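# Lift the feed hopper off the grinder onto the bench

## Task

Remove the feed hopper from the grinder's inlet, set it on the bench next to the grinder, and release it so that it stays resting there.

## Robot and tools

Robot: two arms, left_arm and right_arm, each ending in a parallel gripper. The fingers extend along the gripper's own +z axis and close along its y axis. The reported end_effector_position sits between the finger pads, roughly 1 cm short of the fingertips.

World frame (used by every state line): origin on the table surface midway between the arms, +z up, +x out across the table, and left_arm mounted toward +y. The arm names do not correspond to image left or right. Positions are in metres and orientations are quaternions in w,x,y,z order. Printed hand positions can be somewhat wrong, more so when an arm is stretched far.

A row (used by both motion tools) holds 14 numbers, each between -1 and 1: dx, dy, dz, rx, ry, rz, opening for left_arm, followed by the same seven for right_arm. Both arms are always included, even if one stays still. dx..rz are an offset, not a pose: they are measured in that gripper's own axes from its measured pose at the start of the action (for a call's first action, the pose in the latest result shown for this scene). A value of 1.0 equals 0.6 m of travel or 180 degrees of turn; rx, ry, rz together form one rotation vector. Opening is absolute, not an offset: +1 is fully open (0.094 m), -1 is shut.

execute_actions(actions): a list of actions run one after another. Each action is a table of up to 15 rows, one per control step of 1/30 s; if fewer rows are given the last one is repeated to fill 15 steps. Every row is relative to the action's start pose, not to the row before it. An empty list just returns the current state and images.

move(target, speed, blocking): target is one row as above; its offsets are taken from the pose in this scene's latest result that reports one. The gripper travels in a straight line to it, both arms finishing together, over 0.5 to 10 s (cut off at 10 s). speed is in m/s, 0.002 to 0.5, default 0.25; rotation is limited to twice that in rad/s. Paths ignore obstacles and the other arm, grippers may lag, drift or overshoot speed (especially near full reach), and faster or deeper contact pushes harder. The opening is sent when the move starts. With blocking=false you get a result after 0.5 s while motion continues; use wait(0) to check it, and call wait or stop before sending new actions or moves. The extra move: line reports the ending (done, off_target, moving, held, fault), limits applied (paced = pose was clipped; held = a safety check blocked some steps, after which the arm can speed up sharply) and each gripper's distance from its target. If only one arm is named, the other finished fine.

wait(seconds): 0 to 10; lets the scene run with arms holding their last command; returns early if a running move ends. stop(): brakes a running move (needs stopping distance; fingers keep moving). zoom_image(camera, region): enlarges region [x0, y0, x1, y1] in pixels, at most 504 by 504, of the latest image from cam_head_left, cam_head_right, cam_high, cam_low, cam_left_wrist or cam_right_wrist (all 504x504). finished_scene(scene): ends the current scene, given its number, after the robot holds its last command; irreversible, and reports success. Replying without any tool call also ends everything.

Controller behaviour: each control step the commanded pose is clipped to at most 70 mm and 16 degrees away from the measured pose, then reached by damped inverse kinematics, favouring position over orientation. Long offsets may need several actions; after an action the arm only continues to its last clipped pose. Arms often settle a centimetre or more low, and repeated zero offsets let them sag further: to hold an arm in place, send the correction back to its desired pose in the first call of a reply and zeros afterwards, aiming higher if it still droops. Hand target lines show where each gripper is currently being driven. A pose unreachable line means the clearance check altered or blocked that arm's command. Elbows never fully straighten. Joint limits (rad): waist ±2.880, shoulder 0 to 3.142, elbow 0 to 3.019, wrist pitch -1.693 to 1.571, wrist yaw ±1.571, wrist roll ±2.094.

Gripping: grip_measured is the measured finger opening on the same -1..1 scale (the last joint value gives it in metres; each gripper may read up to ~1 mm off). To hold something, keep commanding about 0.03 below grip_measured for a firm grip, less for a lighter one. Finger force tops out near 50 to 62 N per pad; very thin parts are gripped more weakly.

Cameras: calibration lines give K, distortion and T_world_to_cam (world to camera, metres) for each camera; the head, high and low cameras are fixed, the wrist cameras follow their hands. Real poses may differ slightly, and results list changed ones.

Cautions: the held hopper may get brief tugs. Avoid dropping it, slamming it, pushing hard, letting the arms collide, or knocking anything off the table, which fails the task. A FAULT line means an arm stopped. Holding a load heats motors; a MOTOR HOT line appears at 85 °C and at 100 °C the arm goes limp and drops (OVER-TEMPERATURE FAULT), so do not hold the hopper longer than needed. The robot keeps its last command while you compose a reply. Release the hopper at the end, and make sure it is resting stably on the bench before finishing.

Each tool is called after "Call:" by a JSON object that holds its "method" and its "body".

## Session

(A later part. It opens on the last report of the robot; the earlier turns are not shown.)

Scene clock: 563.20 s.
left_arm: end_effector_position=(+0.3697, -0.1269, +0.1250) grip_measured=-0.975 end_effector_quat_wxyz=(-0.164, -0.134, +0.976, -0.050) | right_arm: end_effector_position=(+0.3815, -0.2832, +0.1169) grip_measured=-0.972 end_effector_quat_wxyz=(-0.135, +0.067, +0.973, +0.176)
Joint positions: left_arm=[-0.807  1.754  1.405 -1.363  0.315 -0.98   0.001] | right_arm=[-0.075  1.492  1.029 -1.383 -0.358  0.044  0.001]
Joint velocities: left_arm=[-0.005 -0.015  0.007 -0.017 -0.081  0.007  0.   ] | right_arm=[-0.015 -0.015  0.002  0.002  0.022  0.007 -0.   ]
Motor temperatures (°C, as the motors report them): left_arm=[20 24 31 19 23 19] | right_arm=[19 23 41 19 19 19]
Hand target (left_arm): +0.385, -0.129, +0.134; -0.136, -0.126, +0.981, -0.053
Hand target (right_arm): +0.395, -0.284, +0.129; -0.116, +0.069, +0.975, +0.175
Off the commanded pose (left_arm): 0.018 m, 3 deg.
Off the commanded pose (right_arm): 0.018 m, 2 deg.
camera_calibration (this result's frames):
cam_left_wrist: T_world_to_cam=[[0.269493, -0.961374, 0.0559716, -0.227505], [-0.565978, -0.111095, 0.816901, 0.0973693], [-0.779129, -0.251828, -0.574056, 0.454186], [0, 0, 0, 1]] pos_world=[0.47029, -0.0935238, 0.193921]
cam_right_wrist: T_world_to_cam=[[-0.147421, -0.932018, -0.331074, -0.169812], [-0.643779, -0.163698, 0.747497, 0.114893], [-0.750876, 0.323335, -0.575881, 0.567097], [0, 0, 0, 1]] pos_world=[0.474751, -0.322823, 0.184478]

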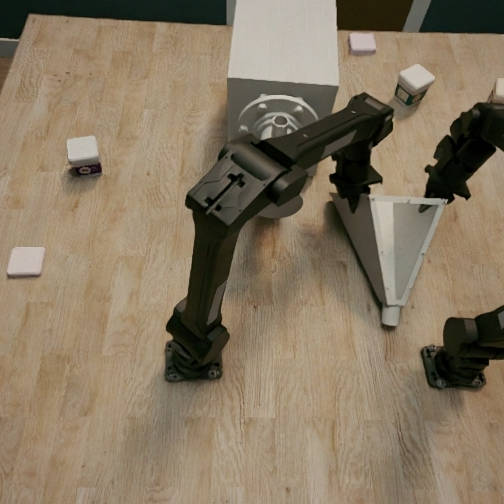

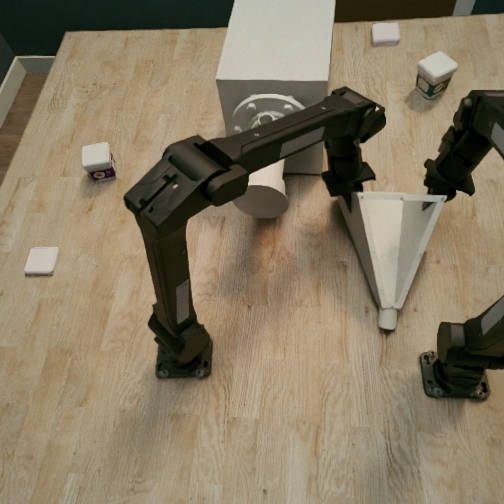

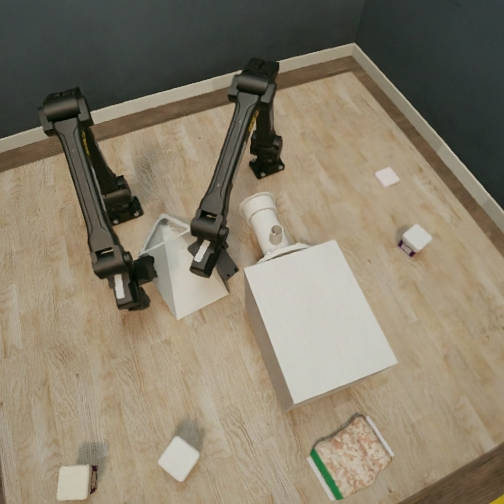

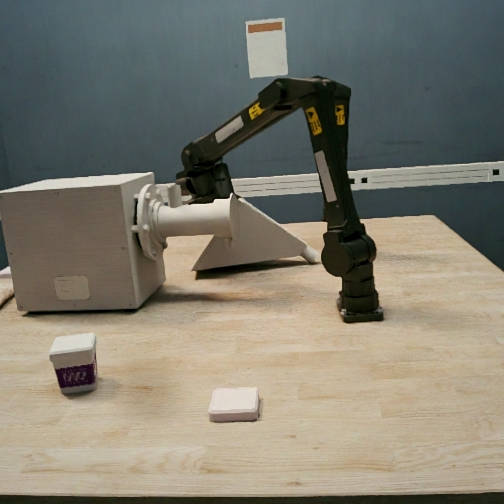

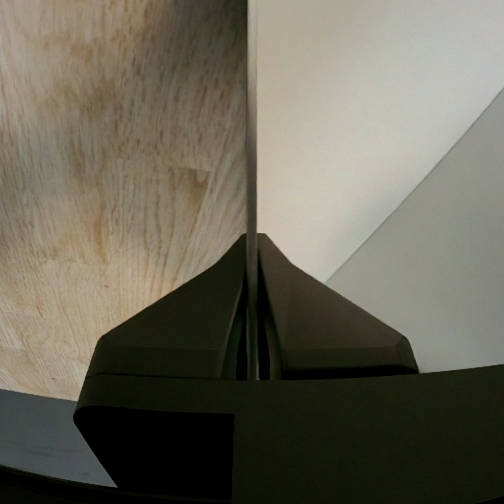

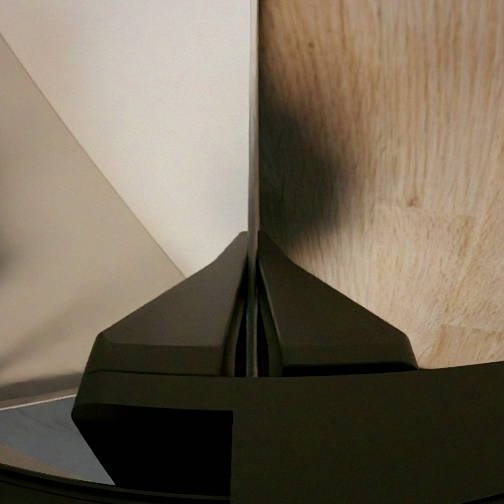

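Call:
{"method": "execute_actions", "body": {"actions": [[[0, 0, 0.005, 0, 0, 0, -1, 0, 0, 0.005, 0, 0, 0, -1]], [[0, 0, 0.003, 0, 0, 0, -1, 0, 0, 0.003, 0, 0, 0, -1]]]}}

Scene clock: 582.47 s.
left_arm: end_effector_position=(+0.3690, -0.1275, +0.1251) grip_measured=-0.975 end_effector_quat_wxyz=(-0.166, -0.134, +0.976, -0.052) | right_arm: end_effector_position=(+0.3816, -0.2831, +0.1168) grip_measured=-0.972 end_effector_quat_wxyz=(-0.134, +0.065, +0.973, +0.176)
Joint positions: left_arm=[-0.807  1.754  1.404 -1.363  0.322 -0.98   0.001] | right_arm=[-0.074  1.492  1.029 -1.383 -0.358  0.041  0.001]
Joint velocities: left_arm=[-0.015 -0.015  0.002  0.007 -0.081  0.066 -0.002] | right_arm=[-0.005  0.005  0.012  0.022 -0.007 -0.051 -0.001]
Motor temperatures (°C, as the motors report them): left_arm=[20 24 32 19 24 19] | right_arm=[19 23 41 19 19 19]
Hand target (left_arm): +0.368, -0.128, +0.123; -0.166, -0.134, +0.976, -0.052
Hand target (right_arm): +0.381, -0.282, +0.115; -0.134, +0.066, +0.973, +0.176
Off the commanded pose (left_arm): 0.002 m, 0 deg.
Off the commanded pose (right_arm): 0.002 m, 0 deg.
camera_calibration (this result's frames):
cam_left_wrist: T_world_to_cam=[[0.270565, -0.960899, 0.0588904, -0.228623], [-0.562354, -0.108102, 0.8198, 0.0954903], [-0.781379, -0.254926, -0.569613, 0.453338], [0, 0, 0, 1]] pos_world=[0.469786, -0.0937929, 0.193408]
cam_right_wrist: T_world_to_cam=[[-0.144009, -0.932239, -0.331952, -0.170955], [-0.644369, -0.166247, 0.746425, 0.114605], [-0.751032, 0.321392, -0.576765, 0.566706], [0, 0, 0, 1]] pos_world=[0.474843, -0.322453, 0.184564]

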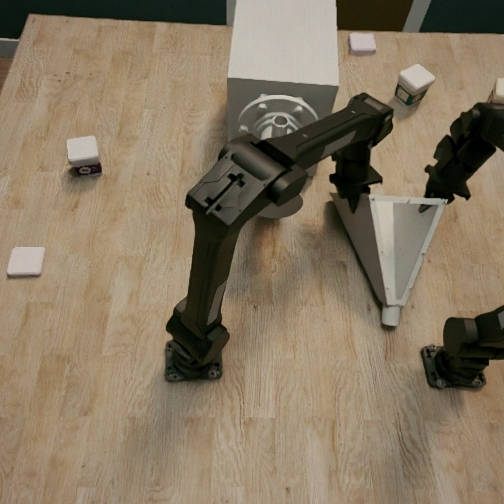

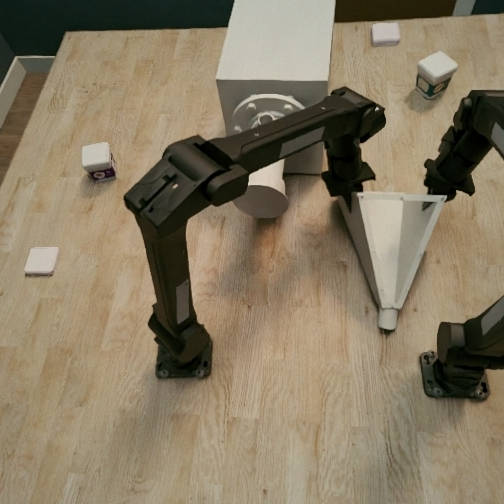

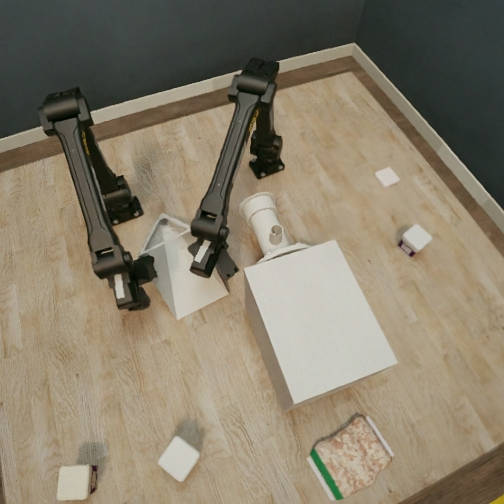

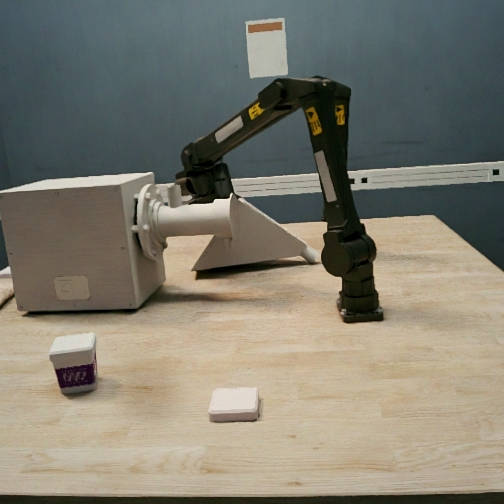

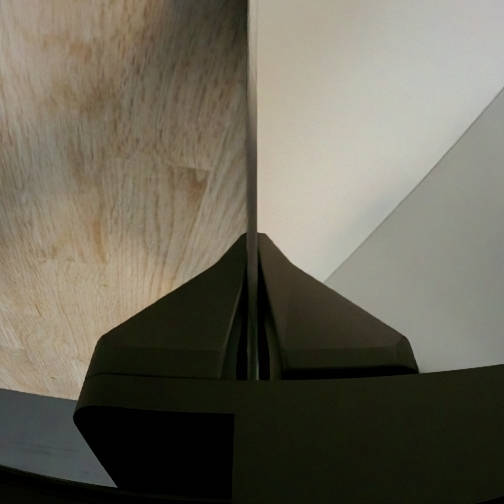

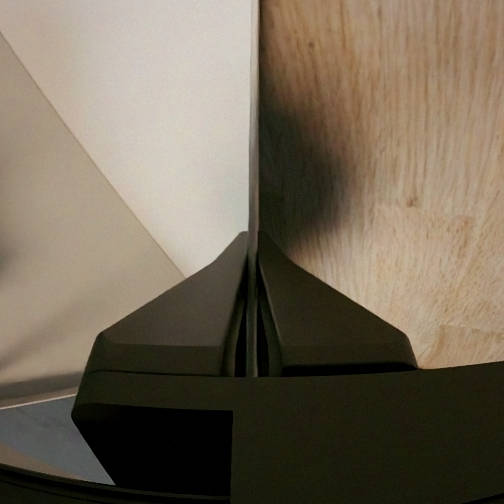

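Call:
{"method": "execute_actions", "body": {"actions": [[[0,0,0,0,0,0,-0.96,0,0,0,0,0,0,-0.96],[0,0,0,0,0,0,-0.95,0,0,0,0,0,0,-0.95],[0,0,0,0,0,0,-0.94,0,0,0,0,0,0,-0.94],[0,0,0,0,0,0,-0.93,0,0,0,0,0,0,-0.93],[0,0,0,0,0,0,-0.91,0,0,0,0,0,0,-0.91],[0,0,0,0,0,0,-0.89,0,0,0,0,0,0,-0.89],[0,0,0,0,0,0,-0.86,0,0,0,0,0,0,-0.86],[0,0,0,0,0,0,-0.82,0,0,0,0,0,0,-0.82],[0,0,0,0,0,0,-0.78,0,0,0,0,0,0,-0.78],[0,0,0,0,0,0,-0.73,0,0,0,0,0,0,-0.73],[0,0,0,0,0,0,-0.68,0,0,0,0,0,0,-0.68],[0,0,0,0,0,0,-0.62,0,0,0,0,0,0,-0.62],[0,0,0,0,0,0,-0.55,0,0,0,0,0,0,-0.55],[0,0,0,0,0,0,-0.48,0,0,0,0,0,0,-0.48],[0,0,0,0,0,0,-0.4,0,0,0,0,0,0,-0.4]]]}}

Scene clock: 590.47 s.
left_arm: end_effector_position=(+0.3687, -0.1268, +0.1244) grip_measured=-0.442 end_effector_quat_wxyz=(-0.166, -0.134, +0.976, -0.051) | right_arm: end_effector_position=(+0.3818, -0.2820, +0.1172) grip_measured=-0.440 end_effector_quat_wxyz=(-0.134, +0.067, +0.972, +0.179)
Joint positions: left_arm=[-0.807  1.754  1.403 -1.363  0.32  -0.98   0.026] | right_arm=[-0.074  1.492  1.029 -1.383 -0.364  0.044  0.026]
Joint velocities: left_arm=[ 0.005 -0.005 -0.027  0.002  0.007  0.037  0.078] | right_arm=[-0.005 -0.005 -0.002 -0.002 -0.007  0.007  0.079]
Motor temperatures (°C, as the motors report them): left_arm=[20 24 31 19 23 19] | right_arm=[19 23 40 19 19 19]
Hand target (left_arm): +0.369, -0.128, +0.125; -0.166, -0.134, +0.976, -0.052
Hand target (right_arm): +0.382, -0.283, +0.117; -0.134, +0.066, +0.973, +0.176
Off the commanded pose (left_arm): 0.001 m, 0 deg.
Off the commanded pose (right_arm): 0.001 m, 0 deg.
camera_calibration (this result's frames):
cam_left_wrist: T_world_to_cam=[[0.270748, -0.960992, 0.0564743, -0.227548], [-0.561996, -0.11016, 0.819772, 0.0956346], [-0.781573, -0.25369, -0.569899, 0.453227], [0, 0, 0, 1]] pos_world=[0.469584, -0.0931582, 0.192746]
cam_right_wrist: T_world_to_cam=[[-0.148209, -0.929618, -0.337408, -0.166793], [-0.644571, -0.167953, 0.745869, 0.114252], [-0.750042, 0.328028, -0.574312, 0.567911], [0, 0, 0, 1]] pos_world=[0.474881, -0.322155, 0.184664]

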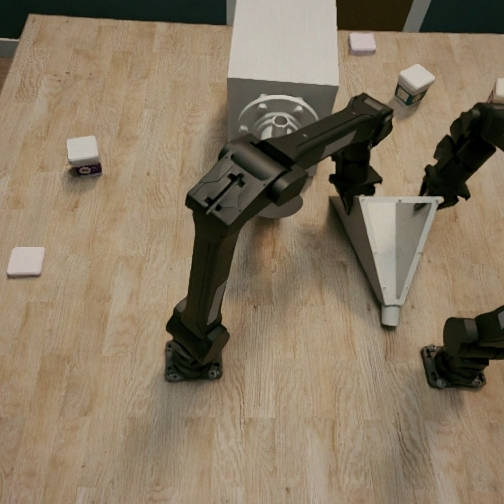

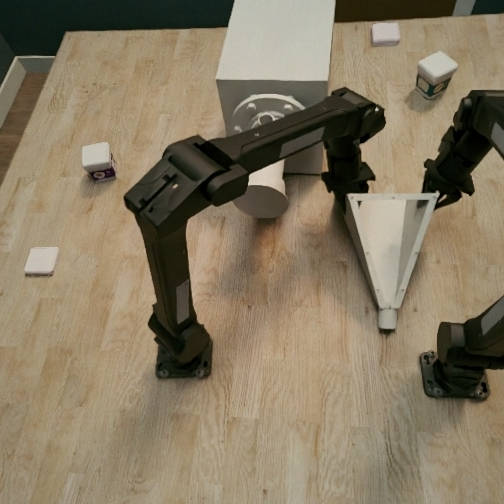

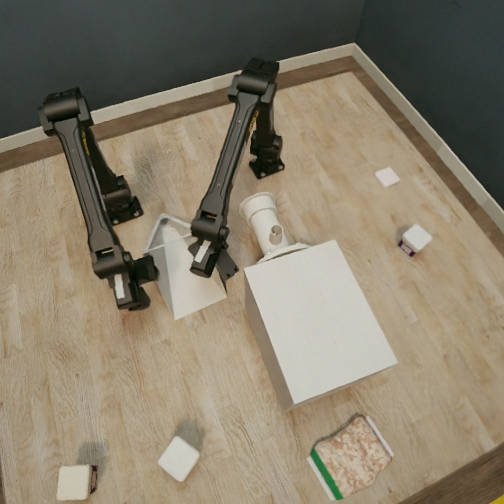

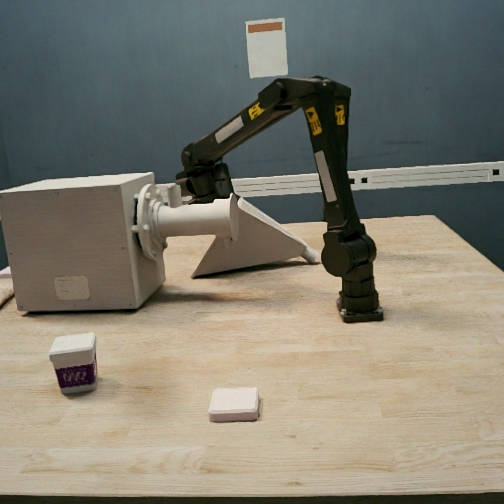

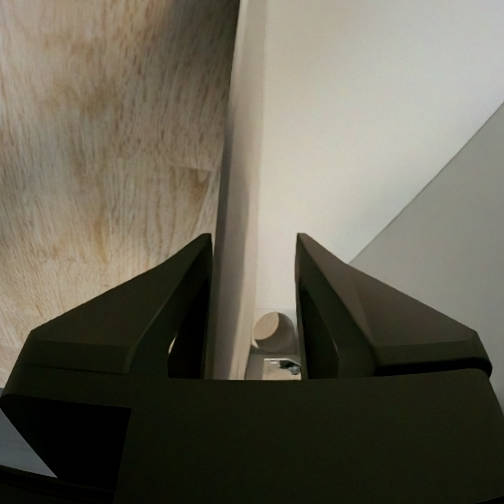

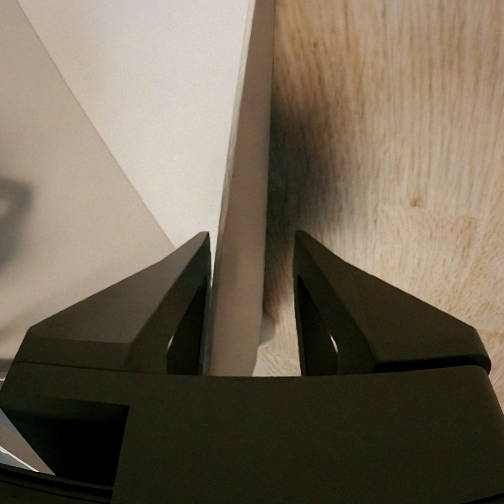

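Call:
{"method": "execute_actions", "body": {"actions": [[[0,0,0,0,0,0,-0.38,0,0,0,0,0,0,-0.38],[0,0,0,0,0,0,-0.34,0,0,0,0,0,0,-0.34],[0,0,0,0,0,0,-0.3,0,0,0,0,0,0,-0.3],[0,0,0,0,0,0,-0.25,0,0,0,0,0,0,-0.25],[0,0,0,0,0,0,-0.2,0,0,0,0,0,0,-0.2],[0,0,0,0,0,0,-0.15,0,0,0,0,0,0,-0.15],[0,0,0,0,0,0,-0.1,0,0,0,0,0,0,-0.1],[0,0,0,0,0,0,-0.05,0,0,0,0,0,0,-0.05],[0,0,0,0,0,0,0.0,0,0,0,0,0,0,0.0],[0,0,-0.01,0,0,0,0.05,0,0,-0.01,0,0,0,0.05],[0,0,-0.02,0,0,0,0.1,0,0,-0.02,0,0,0,0.1],[0,0,-0.03,0,0,0,0.1,0,0,-0.03,0,0,0,0.1],[0,0,-0.04,0,0,0,0.1,0,0,-0.04,0,0,0,0.1],[0,0,-0.05,0,0,0,0.1,0,0,-0.05,0,0,0,0.1],[0,0,-0.06,0,0,0,0.1,0,0,-0.06,0,0,0,0.1]]]}}

Scene clock: 599.47 s.
left_arm: end_effector_position=(+0.3622, -0.1188, +0.1278) grip_measured=+0.097 end_effector_quat_wxyz=(-0.181, -0.138, +0.973, -0.034) | right_arm: end_effector_position=(+0.3706, -0.2845, +0.1226) grip_measured=+0.098 end_effector_quat_wxyz=(-0.159, +0.070, +0.969, +0.178)
Joint positions: left_arm=[-0.804  1.754  1.407 -1.414  0.319 -0.978  0.052] | right_arm=[-0.081  1.491  1.034 -1.442 -0.36   0.034  0.052]
Joint velocities: left_arm=[ 0.034 -0.005  0.076 -0.471 -0.022  0.051  0.001] | right_arm=[-0.122 -0.005  0.115 -0.491  0.125 -0.11  -0.001]
Motor temperatures (°C, as the motors report them): left_arm=[20 24 30 19 23 19] | right_arm=[19 23 39 19 19 19]
Hand target (left_arm): +0.378, -0.121, +0.158; -0.165, -0.135, +0.976, -0.052
Hand target (right_arm): +0.389, -0.295, +0.149; -0.133, +0.068, +0.972, +0.179
Off the commanded pose (left_arm): 0.035 m, 3 deg.
Off the commanded pose (right_arm): 0.035 m, 3 deg.
camera_calibration (this result's frames):
cam_left_wrist: T_world_to_cam=[[0.272758, -0.961921, 0.0176464, -0.214247], [-0.533819, -0.136057, 0.834581, 0.0748541], [-0.8004, -0.237059, -0.550602, 0.45844], [0, 0, 0, 1]] pos_world=[0.465331, -0.0872276, 0.193727]
cam_right_wrist: T_world_to_cam=[[-0.162012, -0.929887, -0.330245, -0.164801], [-0.605398, -0.17062, 0.77742, 0.0834869], [-0.779259, 0.325881, -0.535309, 0.568862], [0, 0, 0, 1]] pos_world=[0.467134, -0.324383, 0.185188]

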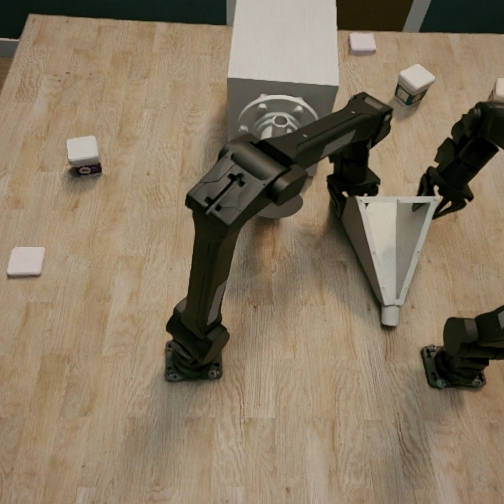

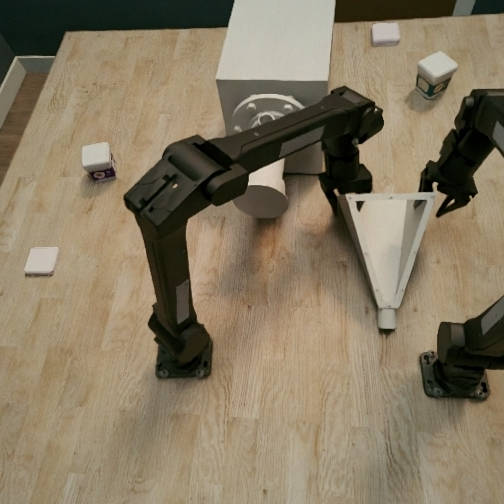

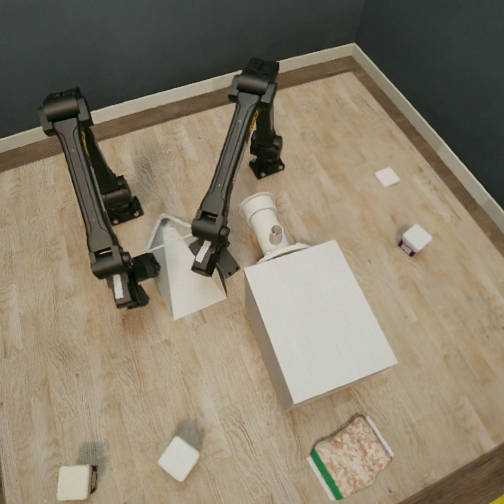

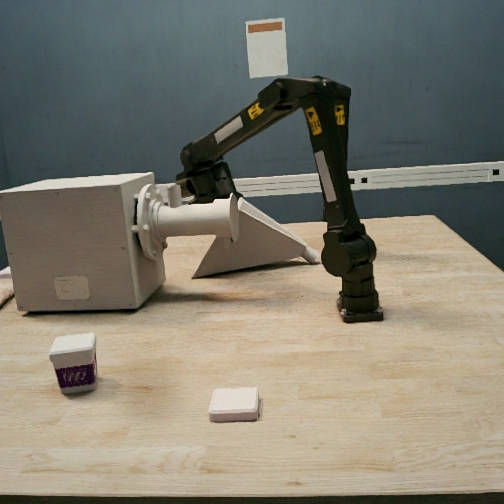

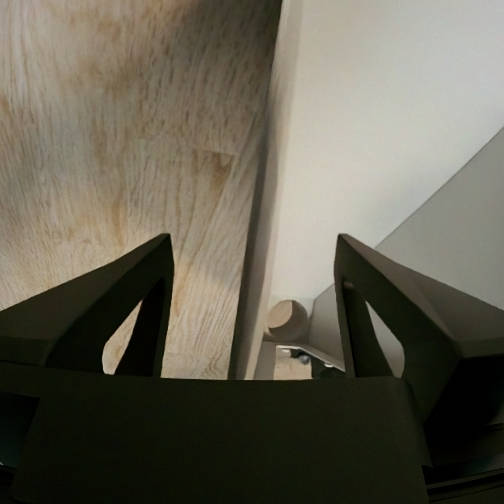

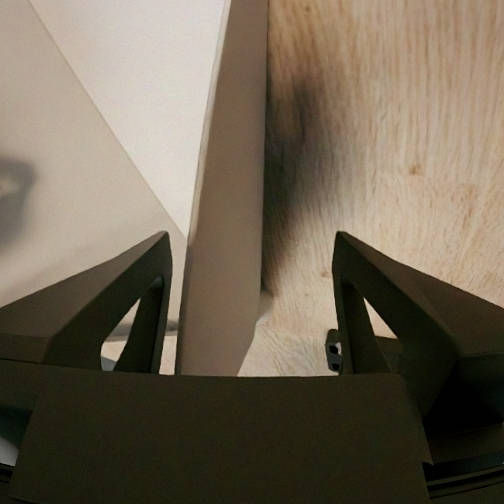

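Call:
{"method": "move", "body": {"target": [0, 0, -0.17, 0, 0, 0, 0.1, 0, 0.012, -0.17, 0, 0, 0, 0.1], "speed": 0.12}}

Scene clock: 605.23 s.
left_arm: end_effector_position=(+0.3839, -0.1046, +0.2050) grip_measured=+0.097 end_effector_quat_wxyz=(-0.195, -0.142, +0.970, -0.017) | right_arm: end_effector_position=(+0.3887, -0.3092, +0.2039) grip_measured=+0.098 end_effector_quat_wxyz=(-0.166, +0.073, +0.967, +0.178)
Joint positions: left_arm=[-0.755  1.754  1.609 -1.675  0.309 -0.93   0.052] | right_arm=[-0.142  1.48   1.244 -1.696 -0.341 -0.022  0.052]
Joint velocities: left_arm=[-0.005  0.015 -0.012 -0.012  0.007 -0.037  0.   ] | right_arm=[ 0.005 -0.005  0.002 -0.002  0.007 -0.022 -0.   ]
Motor temperatures (°C, as the motors report them): left_arm=[20 25 31 19 22 19] | right_arm=[19 23 40 19 19 19]
Hand target (left_arm): +0.395, -0.106, +0.223; -0.180, -0.138, +0.973, -0.034
Hand target (right_arm): +0.400, -0.314, +0.215; -0.150, +0.072, +0.970, +0.178
Off the commanded pose (left_arm): 0.022 m, 3 deg.
Off the commanded pose (right_arm): 0.018 m, 1 deg.
joint sent to its limit (right arm) — the command would take joint 4 (wrist pitch) past its lower limit, so that joint was sent only as far as its limit.
move: off_target (left_arm, right_arm)
camera_calibration (this result's frames):
cam_left_wrist: T_world_to_cam=[[0.274266, -0.961453, -0.019637, -0.20072], [-0.50474, -0.161304, 0.848068, 0.0073399], [-0.818545, -0.222685, -0.529524, 0.525809], [0, 0, 0, 1]] pos_world=[0.489154, -0.0747097, 0.268262]
cam_right_wrist: T_world_to_cam=[[-0.170535, -0.928729, -0.329212, -0.154541], [-0.595609, -0.169002, 0.785295, 0.0220694], [-0.784964, 0.330002, -0.524339, 0.635787], [0, 0, 0, 1]] pos_world=[0.48586, -0.349608, 0.26516]

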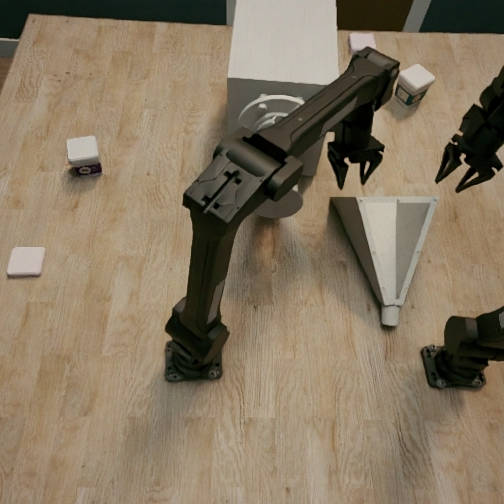

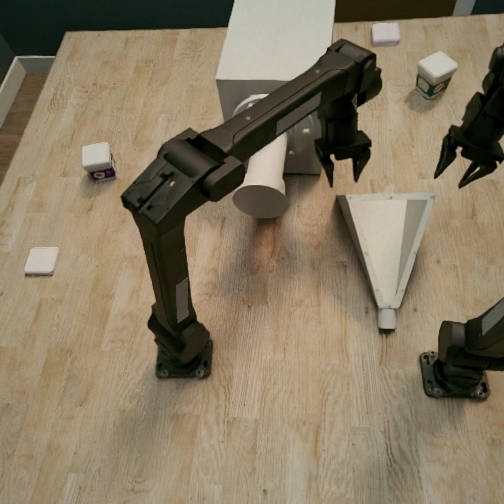

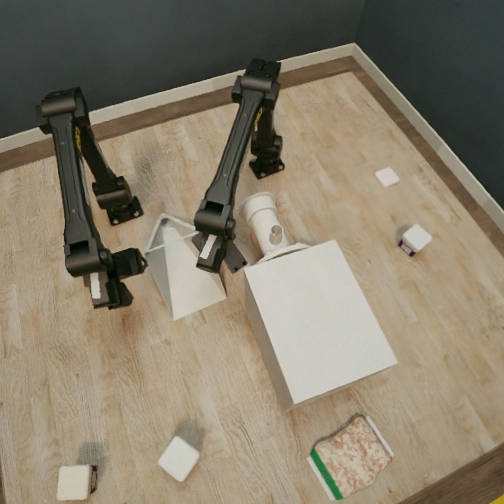

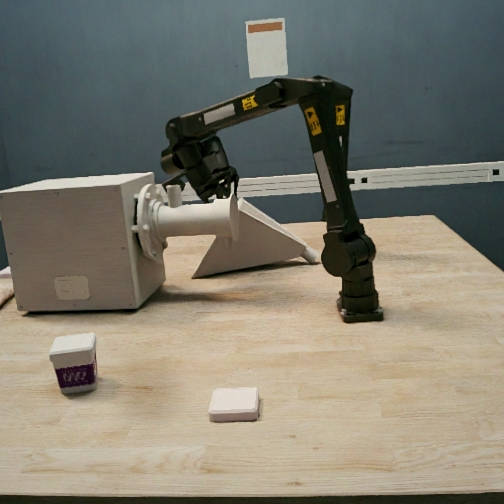

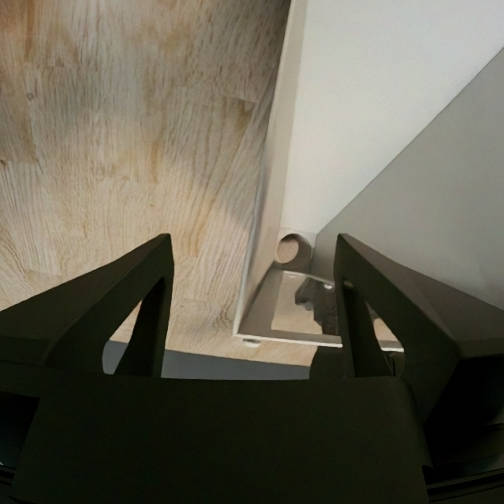

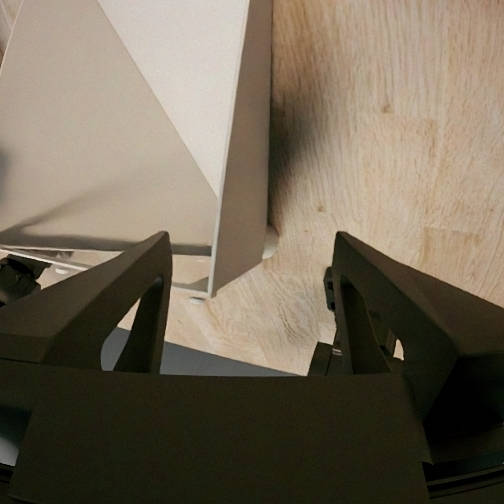

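Call:
{"method": "finished_scene", "body": {"scene": 2}}

The scene is finished: the task was done.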